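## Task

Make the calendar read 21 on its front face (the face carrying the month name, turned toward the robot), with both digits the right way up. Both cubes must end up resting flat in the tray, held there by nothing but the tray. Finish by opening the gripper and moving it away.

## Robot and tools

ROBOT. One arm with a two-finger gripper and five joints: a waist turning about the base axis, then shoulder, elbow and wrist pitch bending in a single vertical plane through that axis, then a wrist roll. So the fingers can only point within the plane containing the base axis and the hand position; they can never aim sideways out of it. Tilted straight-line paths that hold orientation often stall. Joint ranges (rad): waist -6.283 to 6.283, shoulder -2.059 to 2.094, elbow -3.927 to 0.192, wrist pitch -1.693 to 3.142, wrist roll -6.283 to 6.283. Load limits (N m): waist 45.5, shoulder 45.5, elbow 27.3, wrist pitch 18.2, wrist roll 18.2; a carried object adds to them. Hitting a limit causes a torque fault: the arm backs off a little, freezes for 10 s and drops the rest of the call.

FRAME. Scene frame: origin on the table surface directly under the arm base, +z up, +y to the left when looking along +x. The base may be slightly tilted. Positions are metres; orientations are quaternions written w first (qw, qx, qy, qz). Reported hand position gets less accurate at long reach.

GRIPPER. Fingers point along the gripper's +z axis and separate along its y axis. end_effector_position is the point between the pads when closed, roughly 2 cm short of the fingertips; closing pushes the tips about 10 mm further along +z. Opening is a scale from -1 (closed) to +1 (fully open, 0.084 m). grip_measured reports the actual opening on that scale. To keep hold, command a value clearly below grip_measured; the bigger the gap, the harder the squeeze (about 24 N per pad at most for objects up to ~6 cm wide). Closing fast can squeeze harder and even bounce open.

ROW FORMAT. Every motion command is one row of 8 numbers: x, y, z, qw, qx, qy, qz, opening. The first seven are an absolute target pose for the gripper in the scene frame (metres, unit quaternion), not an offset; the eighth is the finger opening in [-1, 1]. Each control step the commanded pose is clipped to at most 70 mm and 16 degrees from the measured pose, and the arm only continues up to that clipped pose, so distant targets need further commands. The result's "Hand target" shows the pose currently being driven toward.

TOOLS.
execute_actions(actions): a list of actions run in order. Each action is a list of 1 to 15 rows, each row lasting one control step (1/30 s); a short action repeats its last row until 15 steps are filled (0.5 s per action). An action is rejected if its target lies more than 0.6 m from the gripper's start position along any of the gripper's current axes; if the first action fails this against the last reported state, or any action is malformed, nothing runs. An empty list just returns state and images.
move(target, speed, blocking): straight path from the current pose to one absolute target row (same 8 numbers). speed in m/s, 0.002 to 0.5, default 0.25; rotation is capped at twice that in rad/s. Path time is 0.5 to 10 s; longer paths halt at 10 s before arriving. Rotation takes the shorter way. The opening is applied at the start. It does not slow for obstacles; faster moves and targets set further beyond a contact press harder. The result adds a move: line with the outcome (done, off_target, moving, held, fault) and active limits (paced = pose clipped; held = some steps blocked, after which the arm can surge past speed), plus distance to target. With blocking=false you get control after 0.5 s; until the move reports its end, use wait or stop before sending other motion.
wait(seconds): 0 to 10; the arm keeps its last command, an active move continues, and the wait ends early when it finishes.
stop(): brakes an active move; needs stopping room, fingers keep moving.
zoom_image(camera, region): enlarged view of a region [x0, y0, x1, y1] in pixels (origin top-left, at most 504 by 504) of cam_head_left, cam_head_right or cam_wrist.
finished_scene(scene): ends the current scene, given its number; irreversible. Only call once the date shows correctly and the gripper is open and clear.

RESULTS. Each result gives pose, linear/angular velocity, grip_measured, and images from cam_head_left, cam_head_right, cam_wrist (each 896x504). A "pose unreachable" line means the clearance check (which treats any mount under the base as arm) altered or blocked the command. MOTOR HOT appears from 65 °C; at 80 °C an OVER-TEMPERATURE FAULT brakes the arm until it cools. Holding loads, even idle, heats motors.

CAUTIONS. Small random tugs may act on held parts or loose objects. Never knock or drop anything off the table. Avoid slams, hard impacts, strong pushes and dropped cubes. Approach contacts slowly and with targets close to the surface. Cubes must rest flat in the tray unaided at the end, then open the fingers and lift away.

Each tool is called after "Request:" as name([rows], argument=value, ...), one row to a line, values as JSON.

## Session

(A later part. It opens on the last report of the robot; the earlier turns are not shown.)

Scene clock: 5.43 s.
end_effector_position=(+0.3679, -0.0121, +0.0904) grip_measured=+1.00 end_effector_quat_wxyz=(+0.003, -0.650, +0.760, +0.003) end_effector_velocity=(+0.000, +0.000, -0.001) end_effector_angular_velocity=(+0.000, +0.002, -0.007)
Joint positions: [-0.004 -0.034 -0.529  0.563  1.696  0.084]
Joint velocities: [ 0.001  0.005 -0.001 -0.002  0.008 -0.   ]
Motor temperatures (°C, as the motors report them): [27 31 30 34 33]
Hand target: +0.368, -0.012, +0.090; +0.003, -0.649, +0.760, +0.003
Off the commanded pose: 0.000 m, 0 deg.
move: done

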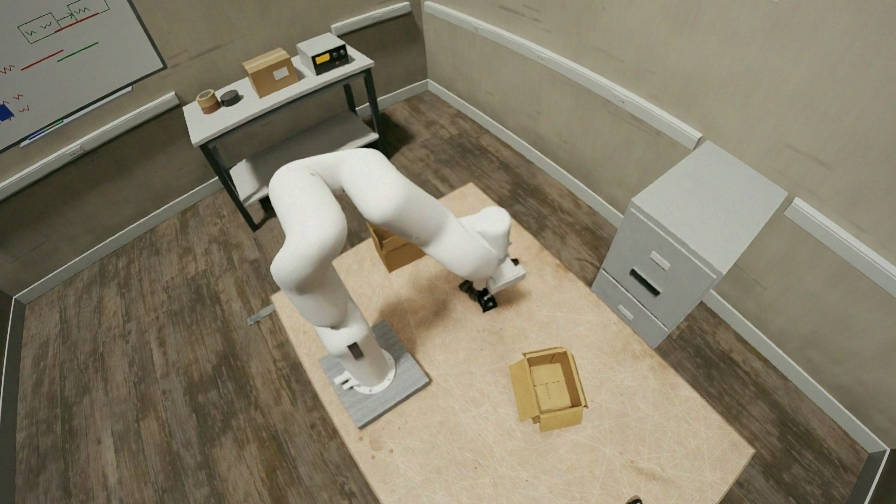

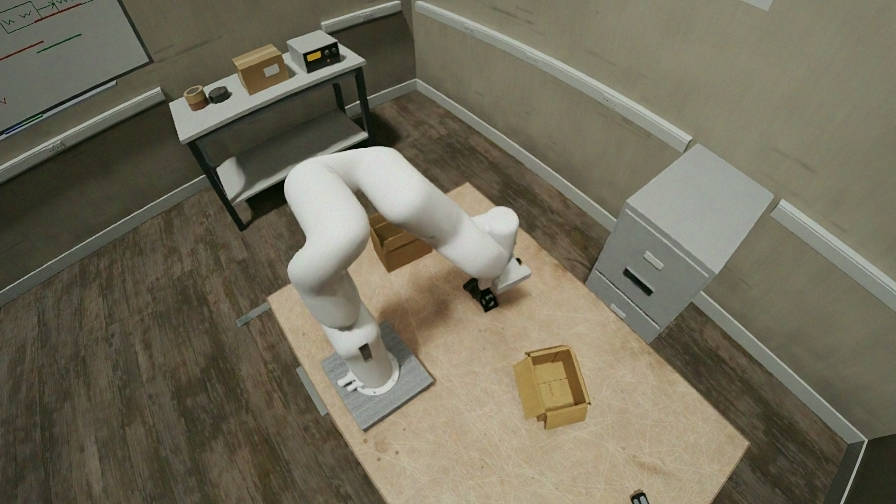

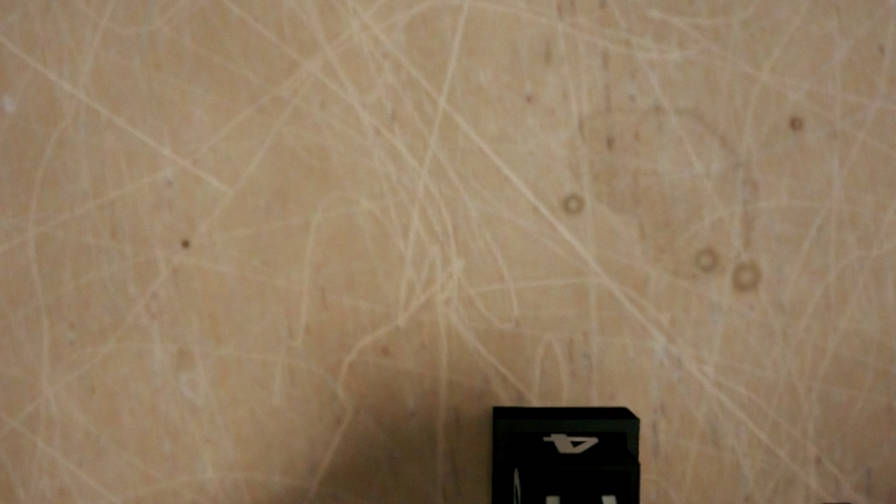

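Request:
move(target=[0.368,-0.012,0.038,0,0.649,-0.76,0,0.5], speed=0.08)

Request:
move(target=[0.368,-0.012,0.038,0,0.649,-0.76,0,-0.7])

Request:
move(target=[0.368,-0.012,0.08,0,0.649,-0.76,0,-0.7], speed=0.1)

Request:
move(target=[0.4075,-0.1016,0.06,0,0.616,-0.788,0,-0.7])

Request:
move(target=[0.4075,-0.1016,0.029,0,0.616,-0.788,0,-0.7], speed=0.03)

Request:
move(target=[0.4075,-0.1016,0.029,0,0.616,-0.788,0,0.5])

Request:
move(target=[0.4075,-0.1016,0.08,0,0.616,-0.788,0,0.5])

Request:
move(target=[0.4075,-0.1016,0.08,0,0.9925,-0.122,0,0.5], speed=0.5)

Request:
move(target=[0.4007,-0.0999,0.023,0.047,0.917,-0.113,0.38,0.5])

Request:
move(target=[0.4007,-0.0999,0.023,0.047,0.917,-0.113,0.38,-0.7])

Scene clock: 6.93 s.
end_effector_position=(+0.3682, -0.0120, +0.0384) grip_measured=+0.49 end_effector_quat_wxyz=(+0.003, -0.649, +0.760, +0.003) end_effector_velocity=(-0.000, +0.000, -0.002) end_effector_angular_velocity=(+0.000, +0.001, +0.000)
Joint positions: [-0.005  0.139 -0.522  0.384  1.695  0.065]
Joint velocities: [ 0.001  0.007 -0.    -0.005  0.     0.   ]
Motor temperatures (°C, as the motors report them): [27 31 30 34 33]
Hand target: +0.368, -0.012, +0.038; +0.003, -0.649, +0.760, +0.003
Off the commanded pose: 0.000 m, 0 deg.
move: done

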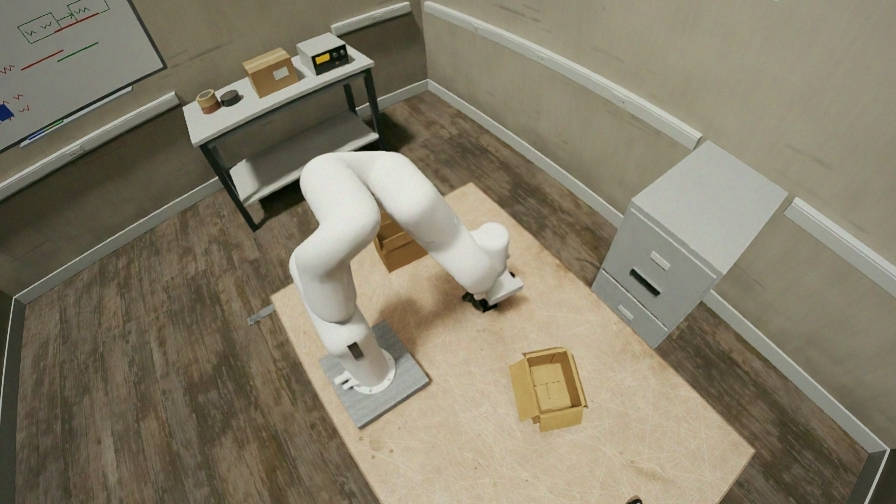

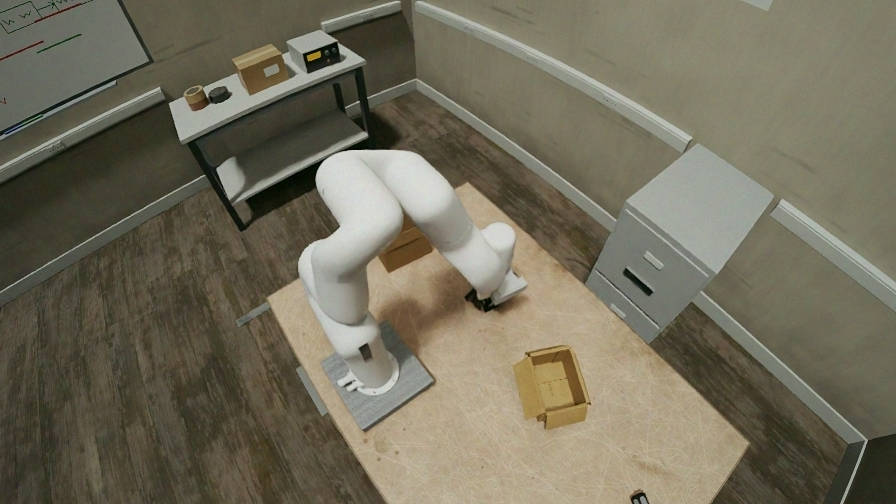

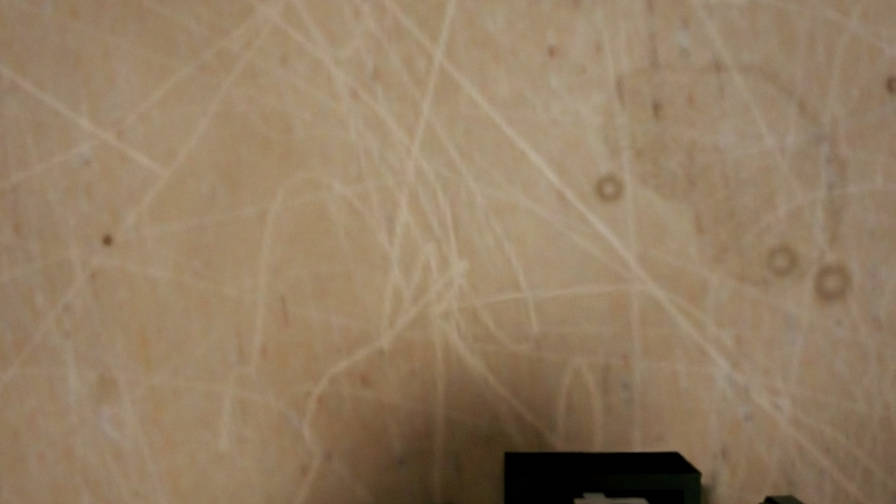

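Scene clock: 7.63 s.
end_effector_position=(+0.3684, -0.0120, +0.0383) grip_measured=-0.29 end_effector_quat_wxyz=(+0.003, -0.649, +0.760, +0.003) end_effector_velocity=(-0.001, -0.000, -0.000) end_effector_angular_velocity=(+0.000, +0.004, -0.000)
Joint positions: [-0.005  0.139 -0.523  0.383  1.695  0.031]
Joint velocities: [-0.001  0.     0.     0.003 -0.001  0.   ]
Motor temperatures (°C, as the motors report them): [27 31 30 34 33]
Hand target: +0.368, -0.012, +0.038; +0.003, -0.649, +0.760, +0.003
Off the commanded pose: 0.001 m, 0 deg.
move: done

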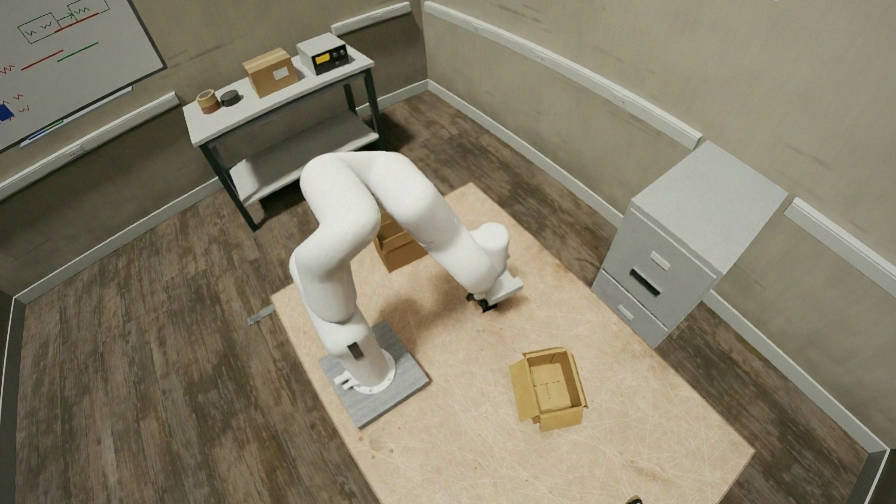

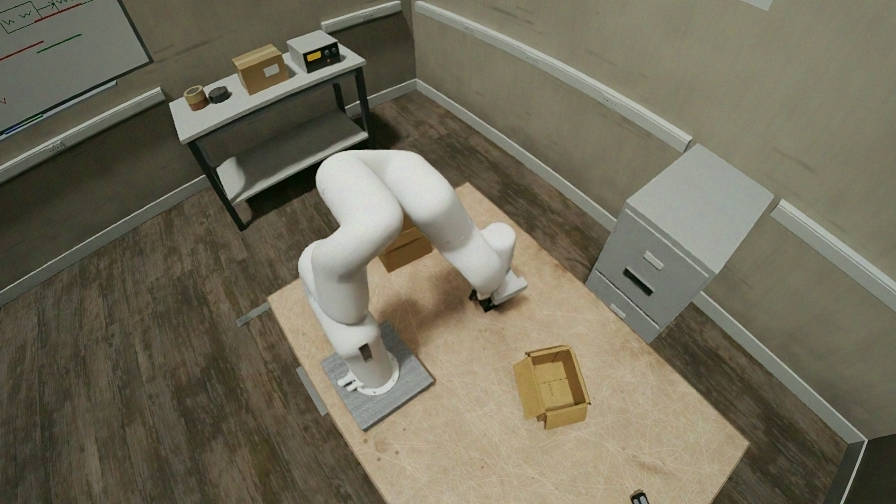

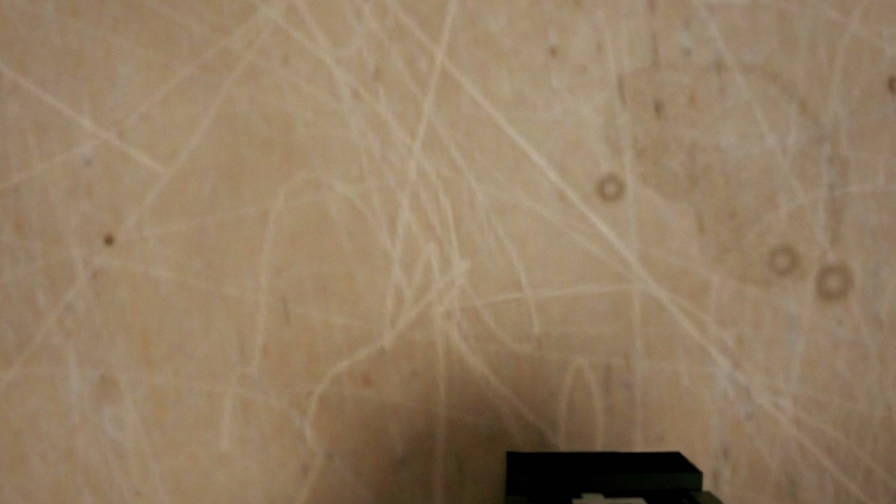

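Scene clock: 8.47 s.
end_effector_position=(+0.3678, -0.0120, +0.0795) grip_measured=-0.29 end_effector_quat_wxyz=(+0.003, -0.649, +0.760, +0.003) end_effector_velocity=(+0.001, +0.000, +0.003) end_effector_angular_velocity=(-0.000, -0.000, -0.001)
Joint positions: [-0.004  0.    -0.526  0.527  1.696  0.031]
Joint velocities: [ 0.    -0.007 -0.002  0.009  0.002 -0.   ]
Motor temperatures (°C, as the motors report them): [27 31 30 34 33]
Hand target: +0.368, -0.012, +0.080; +0.003, -0.649, +0.760, +0.003
Off the commanded pose: 0.001 m, 0 deg.
move: done

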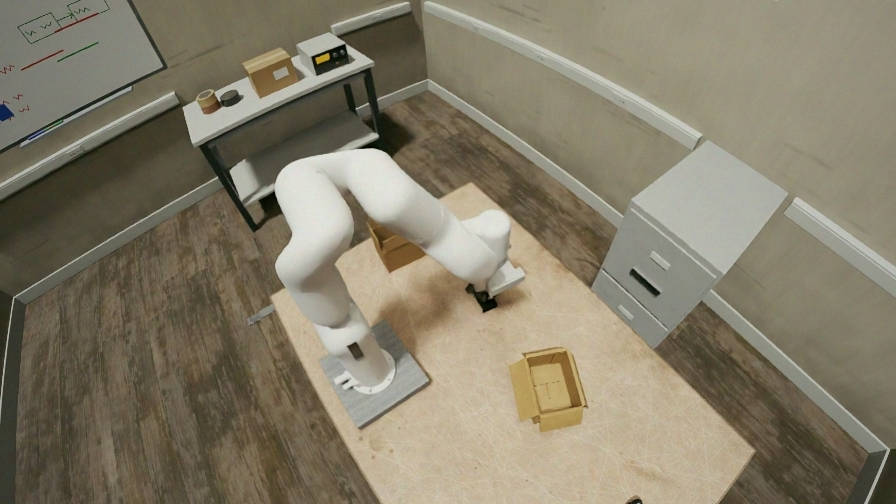

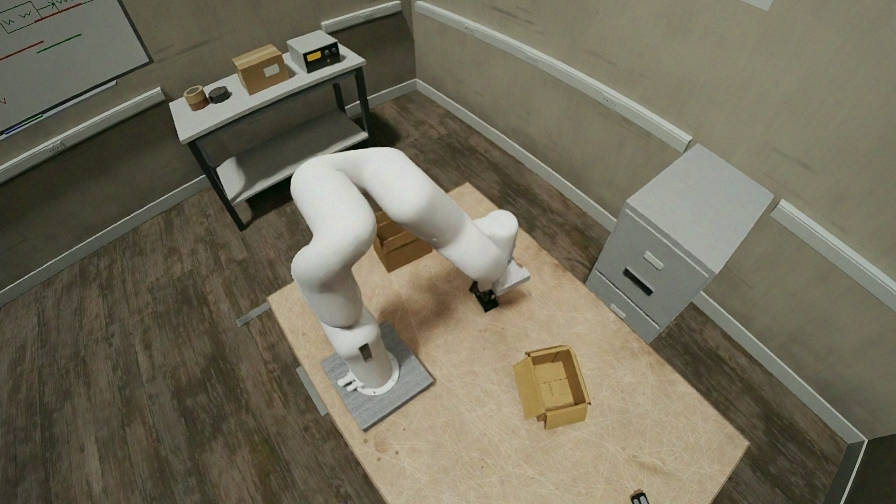

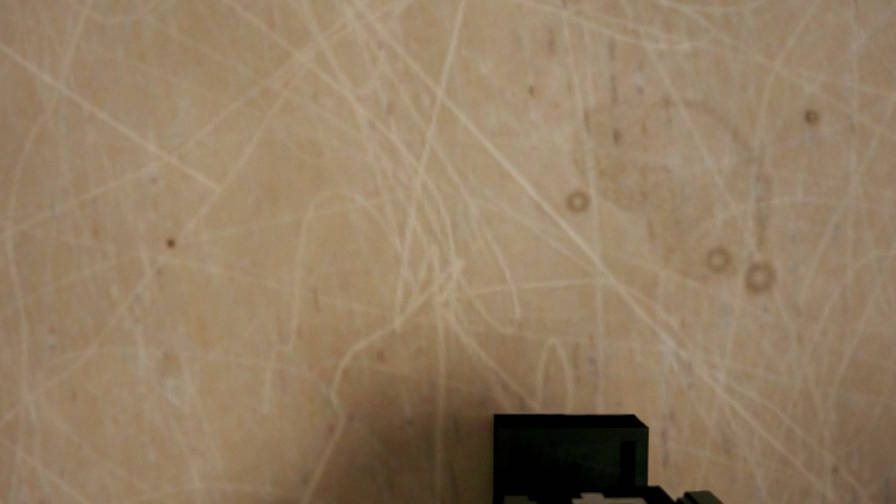

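Scene clock: 9.40 s.
end_effector_position=(+0.4072, -0.1012, +0.0601) grip_measured=-0.29 end_effector_quat_wxyz=(+0.003, -0.616, +0.788, +0.003) end_effector_velocity=(+0.001, -0.002, -0.000) end_effector_angular_velocity=(-0.000, -0.001, -0.003)
Joint positions: [-0.215  0.196 -0.708  0.511  1.571  0.031]
Joint velocities: [-0.003  0.005 -0.006 -0.001 -0.001  0.   ]
Motor temperatures (°C, as the motors report them): [27 31 30 34 33]
Hand target: +0.407, -0.101, +0.060; +0.003, -0.616, +0.788, +0.003
Off the commanded pose: 0.001 m, 0 deg.
move: done

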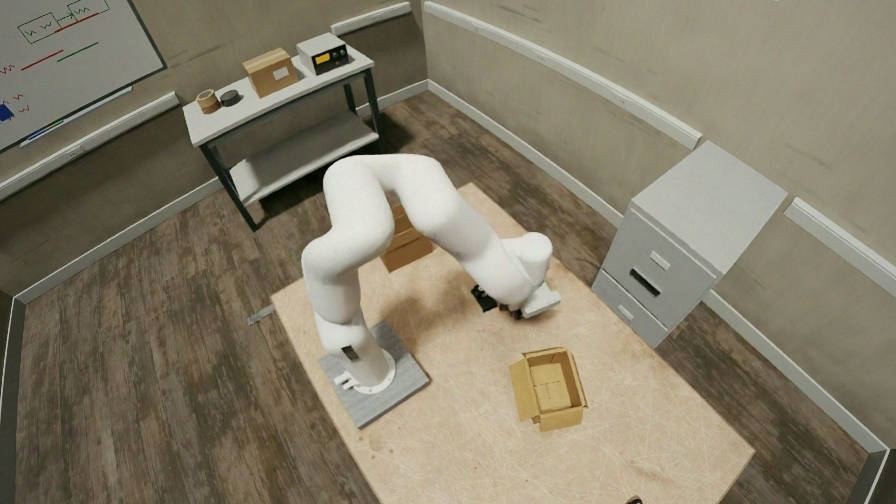

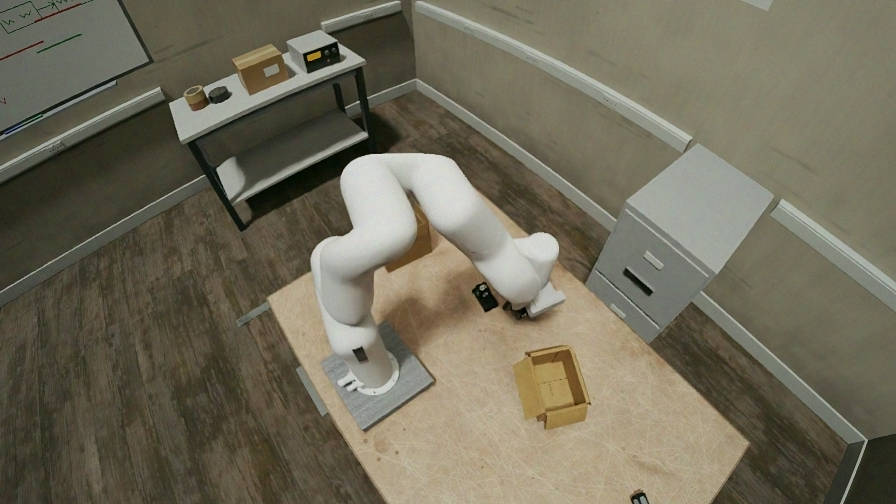

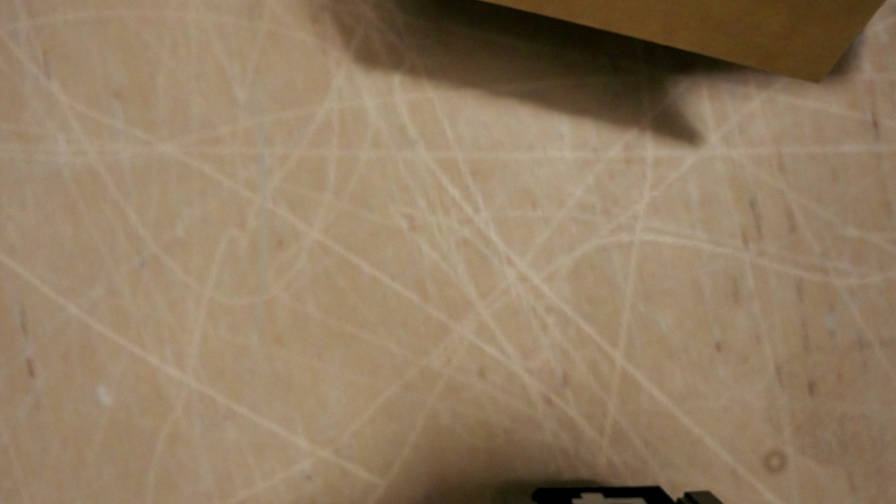

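Scene clock: 10.73 s.
end_effector_position=(+0.4076, -0.1016, +0.0292) grip_measured=-0.29 end_effector_quat_wxyz=(+0.003, -0.616, +0.788, +0.003) end_effector_velocity=(+0.001, -0.001, -0.000) end_effector_angular_velocity=(-0.001, -0.002, -0.002)
Joint positions: [-0.217  0.288 -0.712  0.423  1.57   0.031]
Joint velocities: [-0.001  0.003 -0.002 -0.003  0.001  0.   ]
Motor temperatures (°C, as the motors report them): [27 31 30 34 33]
Hand target: +0.407, -0.102, +0.029; +0.003, -0.616, +0.788, +0.003
Off the commanded pose: 0.000 m, 0 deg.
move: done

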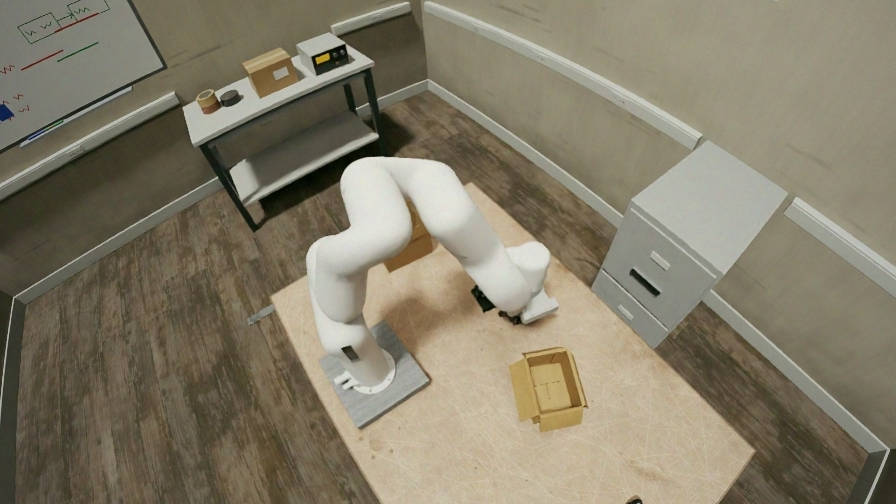

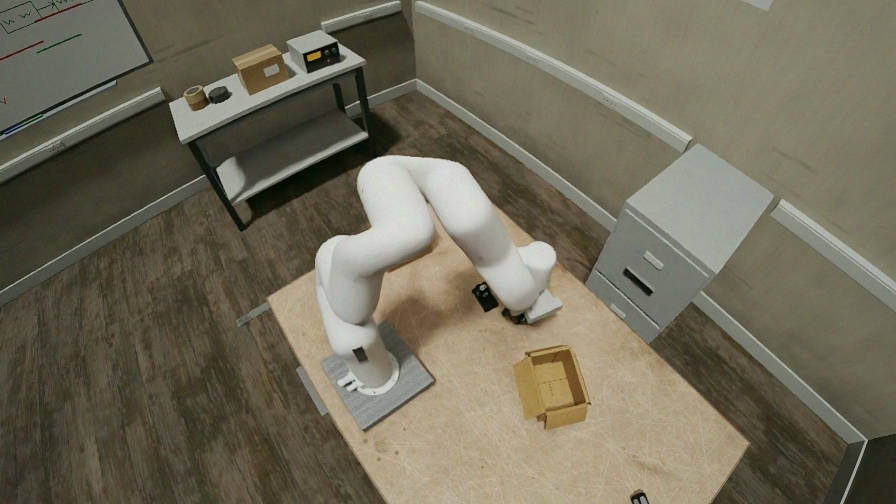

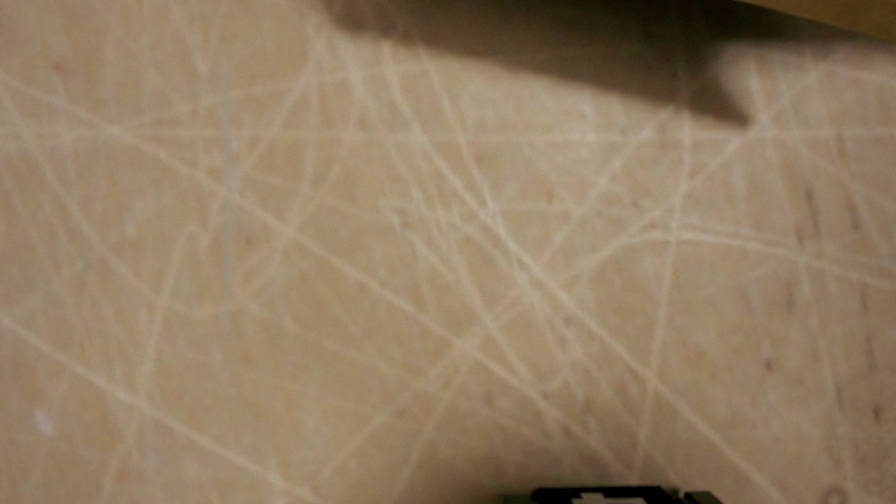

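Scene clock: 11.43 s.
end_effector_position=(+0.4075, -0.1016, +0.0290) grip_measured=+0.49 end_effector_quat_wxyz=(+0.003, -0.616, +0.788, +0.003) end_effector_velocity=(-0.000, +0.000, -0.000) end_effector_angular_velocity=(+0.000, +0.001, -0.001)
Joint positions: [-0.217  0.289 -0.712  0.422  1.57   0.065]
Joint velocities: [0.    0.    0.    0.001 0.001 0.   ]
Motor temperatures (°C, as the motors report them): [27 31 30 34 33]
Hand target: +0.407, -0.102, +0.029; +0.003, -0.616, +0.788, +0.003
Off the commanded pose: 0.000 m, 0 deg.
move: done

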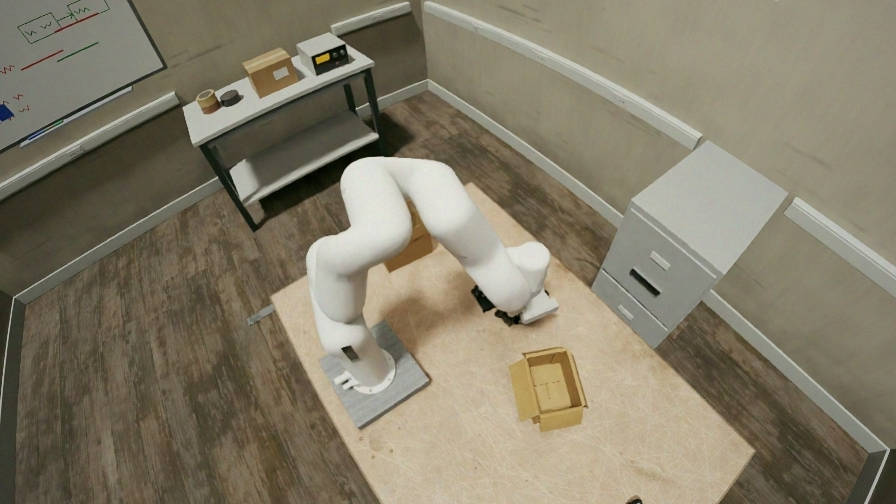

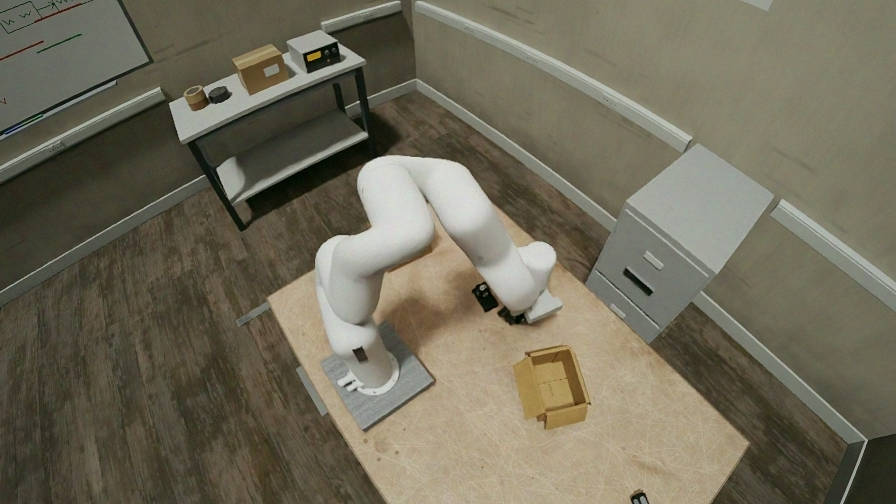

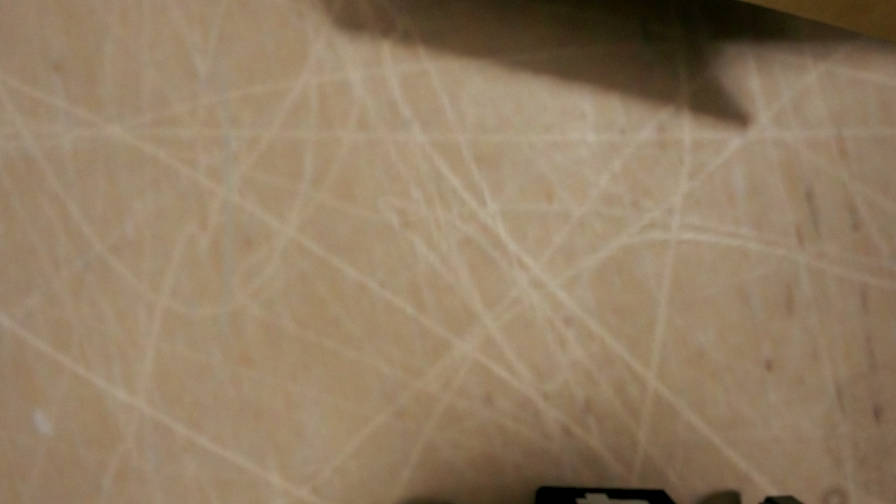

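Scene clock: 12.27 s.
end_effector_position=(+0.4072, -0.1015, +0.0795) grip_measured=+0.49 end_effector_quat_wxyz=(+0.003, -0.616, +0.788, +0.003) end_effector_velocity=(+0.001, -0.001, +0.003) end_effector_angular_velocity=(-0.001, -0.003, -0.001)
Joint positions: [-0.216  0.143 -0.713  0.57   1.571  0.065]
Joint velocities: [-0.001 -0.006 -0.003  0.005 -0.     0.   ]
Motor temperatures (°C, as the motors report them): [27 31 30 34 33]
Hand target: +0.408, -0.102, +0.080; +0.003, -0.616, +0.788, +0.003
Off the commanded pose: 0.001 m, 0 deg.
move: done

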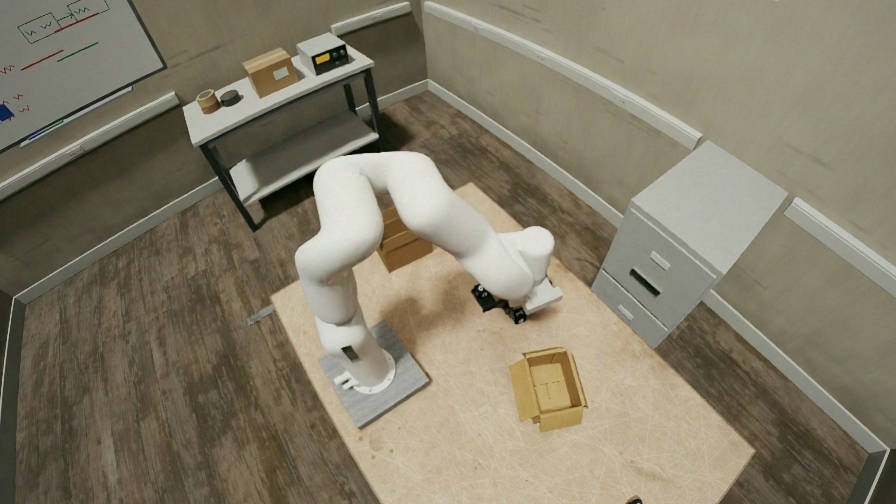

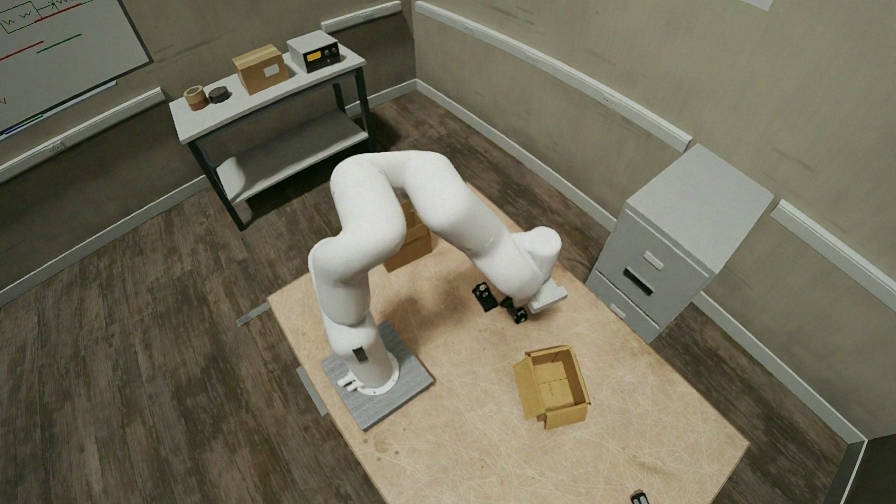

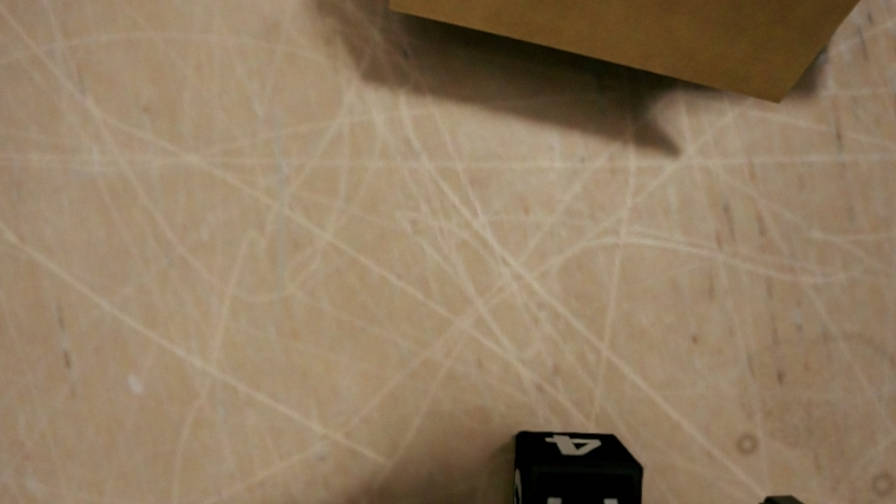

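Scene clock: 14.43 s.
end_effector_position=(+0.4075, -0.1016, +0.0800) grip_measured=+0.49 end_effector_quat_wxyz=(-0.004, +0.992, -0.122, +0.000) end_effector_velocity=(+0.001, +0.001, +0.000) end_effector_angular_velocity=(-0.000, -0.002, +0.012)
Joint positions: [-0.216  0.142 -0.714  0.571  0.002  0.065]
Joint velocities: [ 0.002 -0.     0.    -0.002 -0.01   0.   ]
Motor temperatures (°C, as the motors report them): [27 31 30 34 33]
Hand target: +0.408, -0.102, +0.080; -0.004, +0.993, -0.122, +0.000
Off the commanded pose: 0.000 m, 0 deg.
move: done

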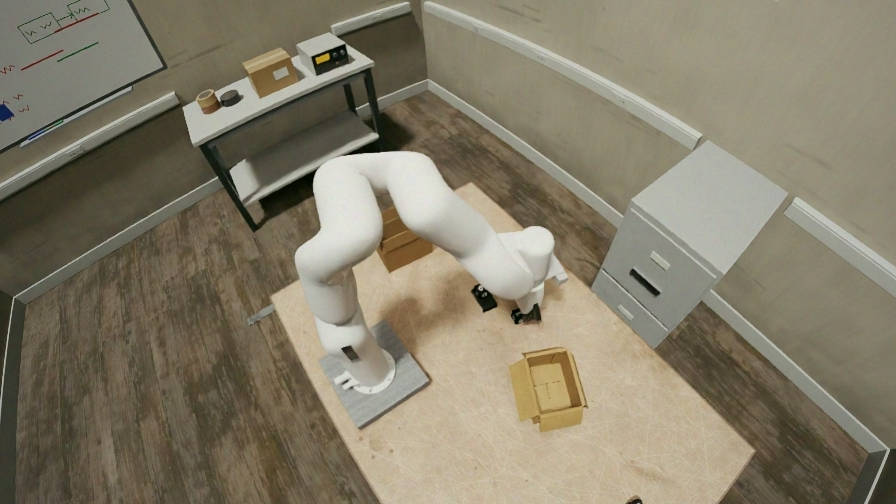

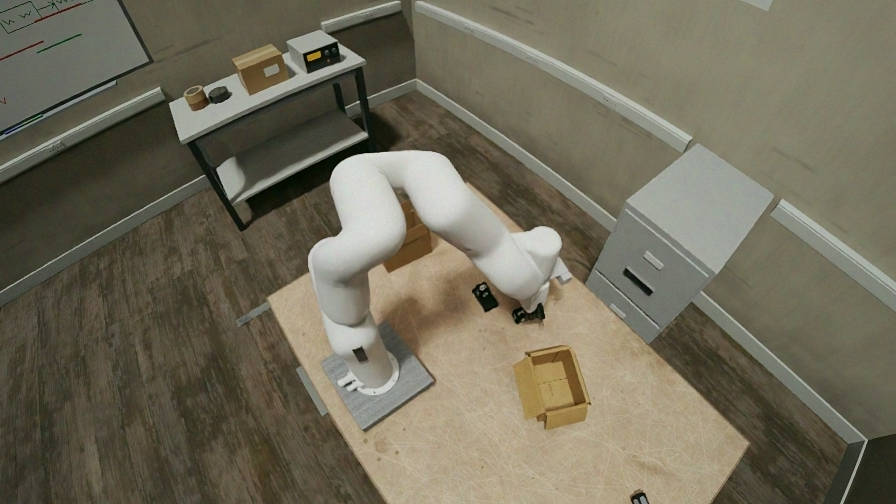

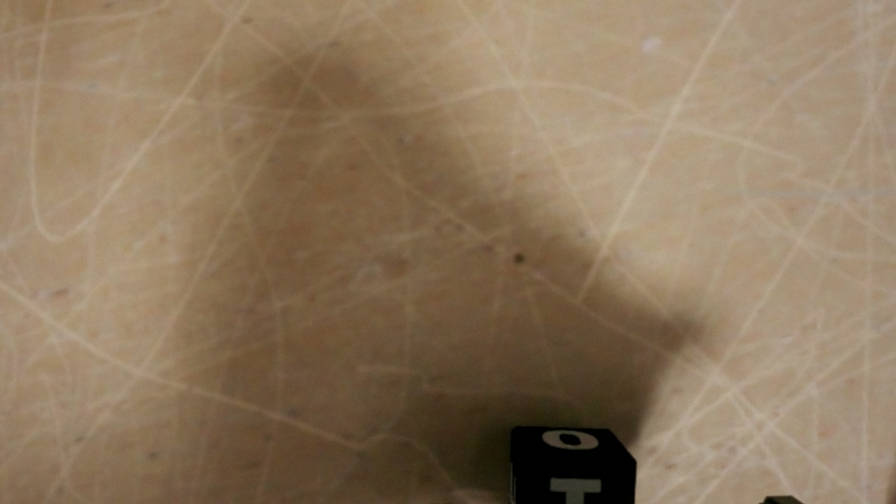

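Scene clock: 16.57 s.
end_effector_position=(+0.4012, -0.1002, +0.0231) grip_measured=+0.49 end_effector_quat_wxyz=(+0.044, +0.917, -0.111, +0.380) end_effector_velocity=(-0.001, -0.000, -0.001) end_effector_angular_velocity=(-0.002, -0.007, -0.001)
Joint positions: [-0.217  0.655 -0.336 -1.106 -0.007  0.065]
Joint velocities: [-0.001  0.013 -0.002 -0.018 -0.    -0.   ]
Motor temperatures (°C, as the motors report them): [27 31 30 34 33]
Hand target: +0.401, -0.100, +0.023; +0.044, +0.917, -0.111, +0.380
Off the commanded pose: 0.001 m, 0 deg.
move: done

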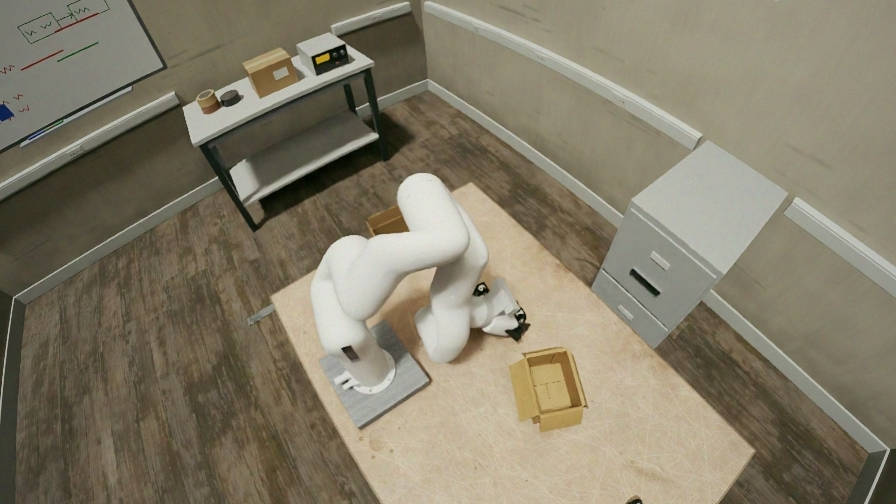

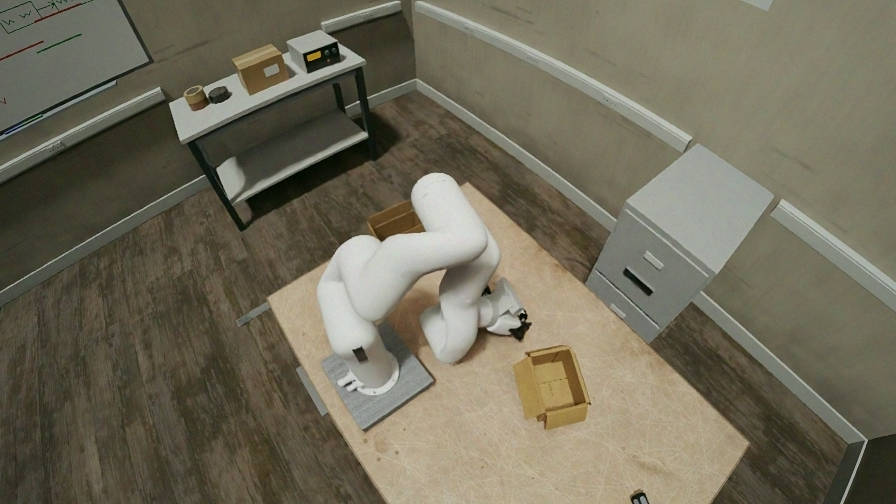

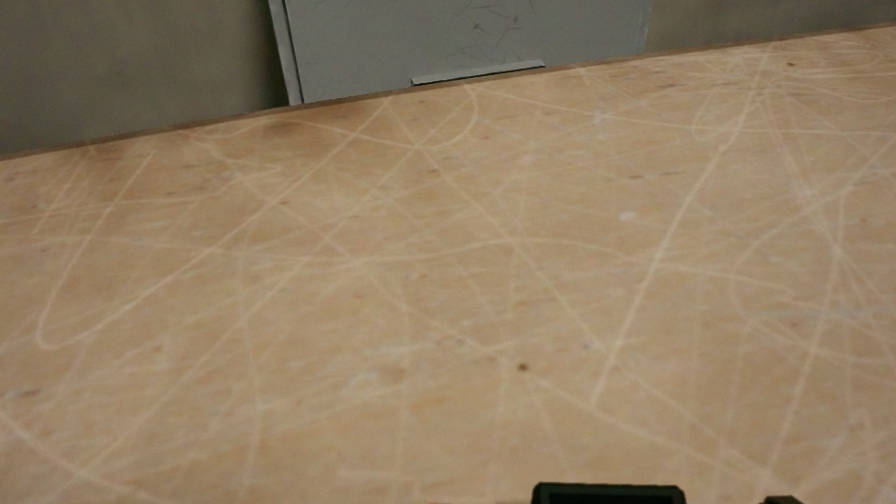

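Scene clock: 17.27 s.
end_effector_position=(+0.4013, -0.1002, +0.0236) grip_measured=-0.29 end_effector_quat_wxyz=(+0.044, +0.917, -0.112, +0.381) end_effector_velocity=(-0.001, +0.000, -0.001) end_effector_angular_velocity=(+0.001, +0.003, -0.000)
Joint positions: [-0.217  0.656 -0.335 -1.109 -0.006  0.031]
Joint velocities: [-0.     0.001  0.001  0.002  0.001  0.   ]
Motor temperatures (°C, as the motors report them): [27 31 30 34 33]
Hand target: +0.401, -0.100, +0.023; +0.044, +0.917, -0.112, +0.380
Off the commanded pose: 0.001 m, 0 deg.
move: done

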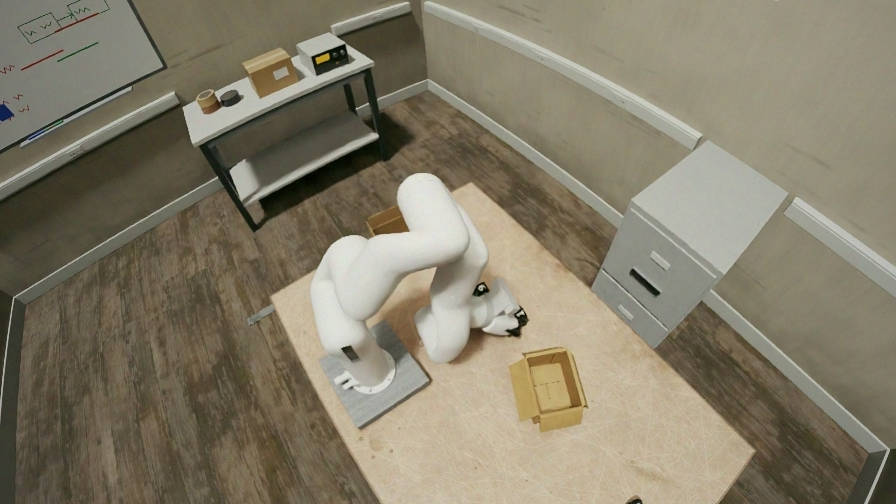

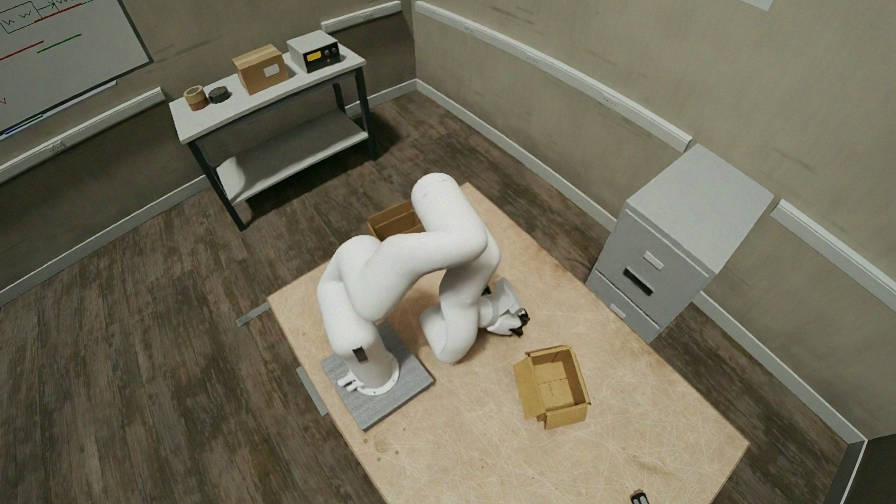

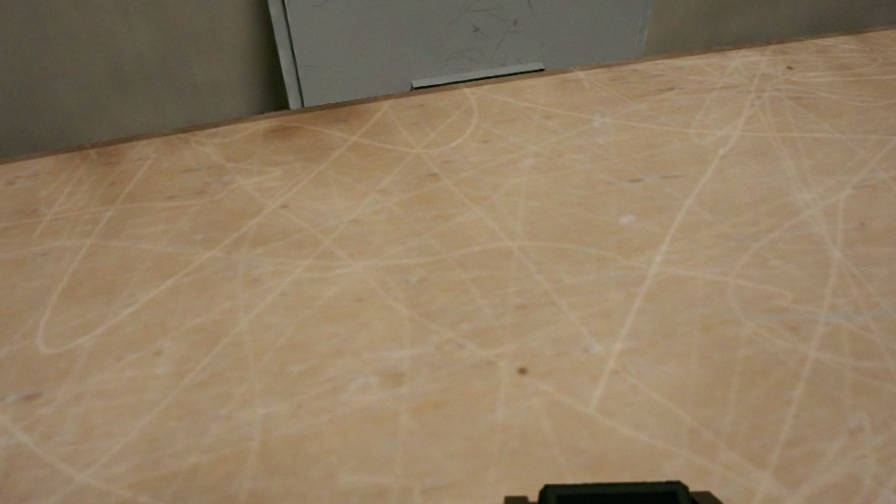

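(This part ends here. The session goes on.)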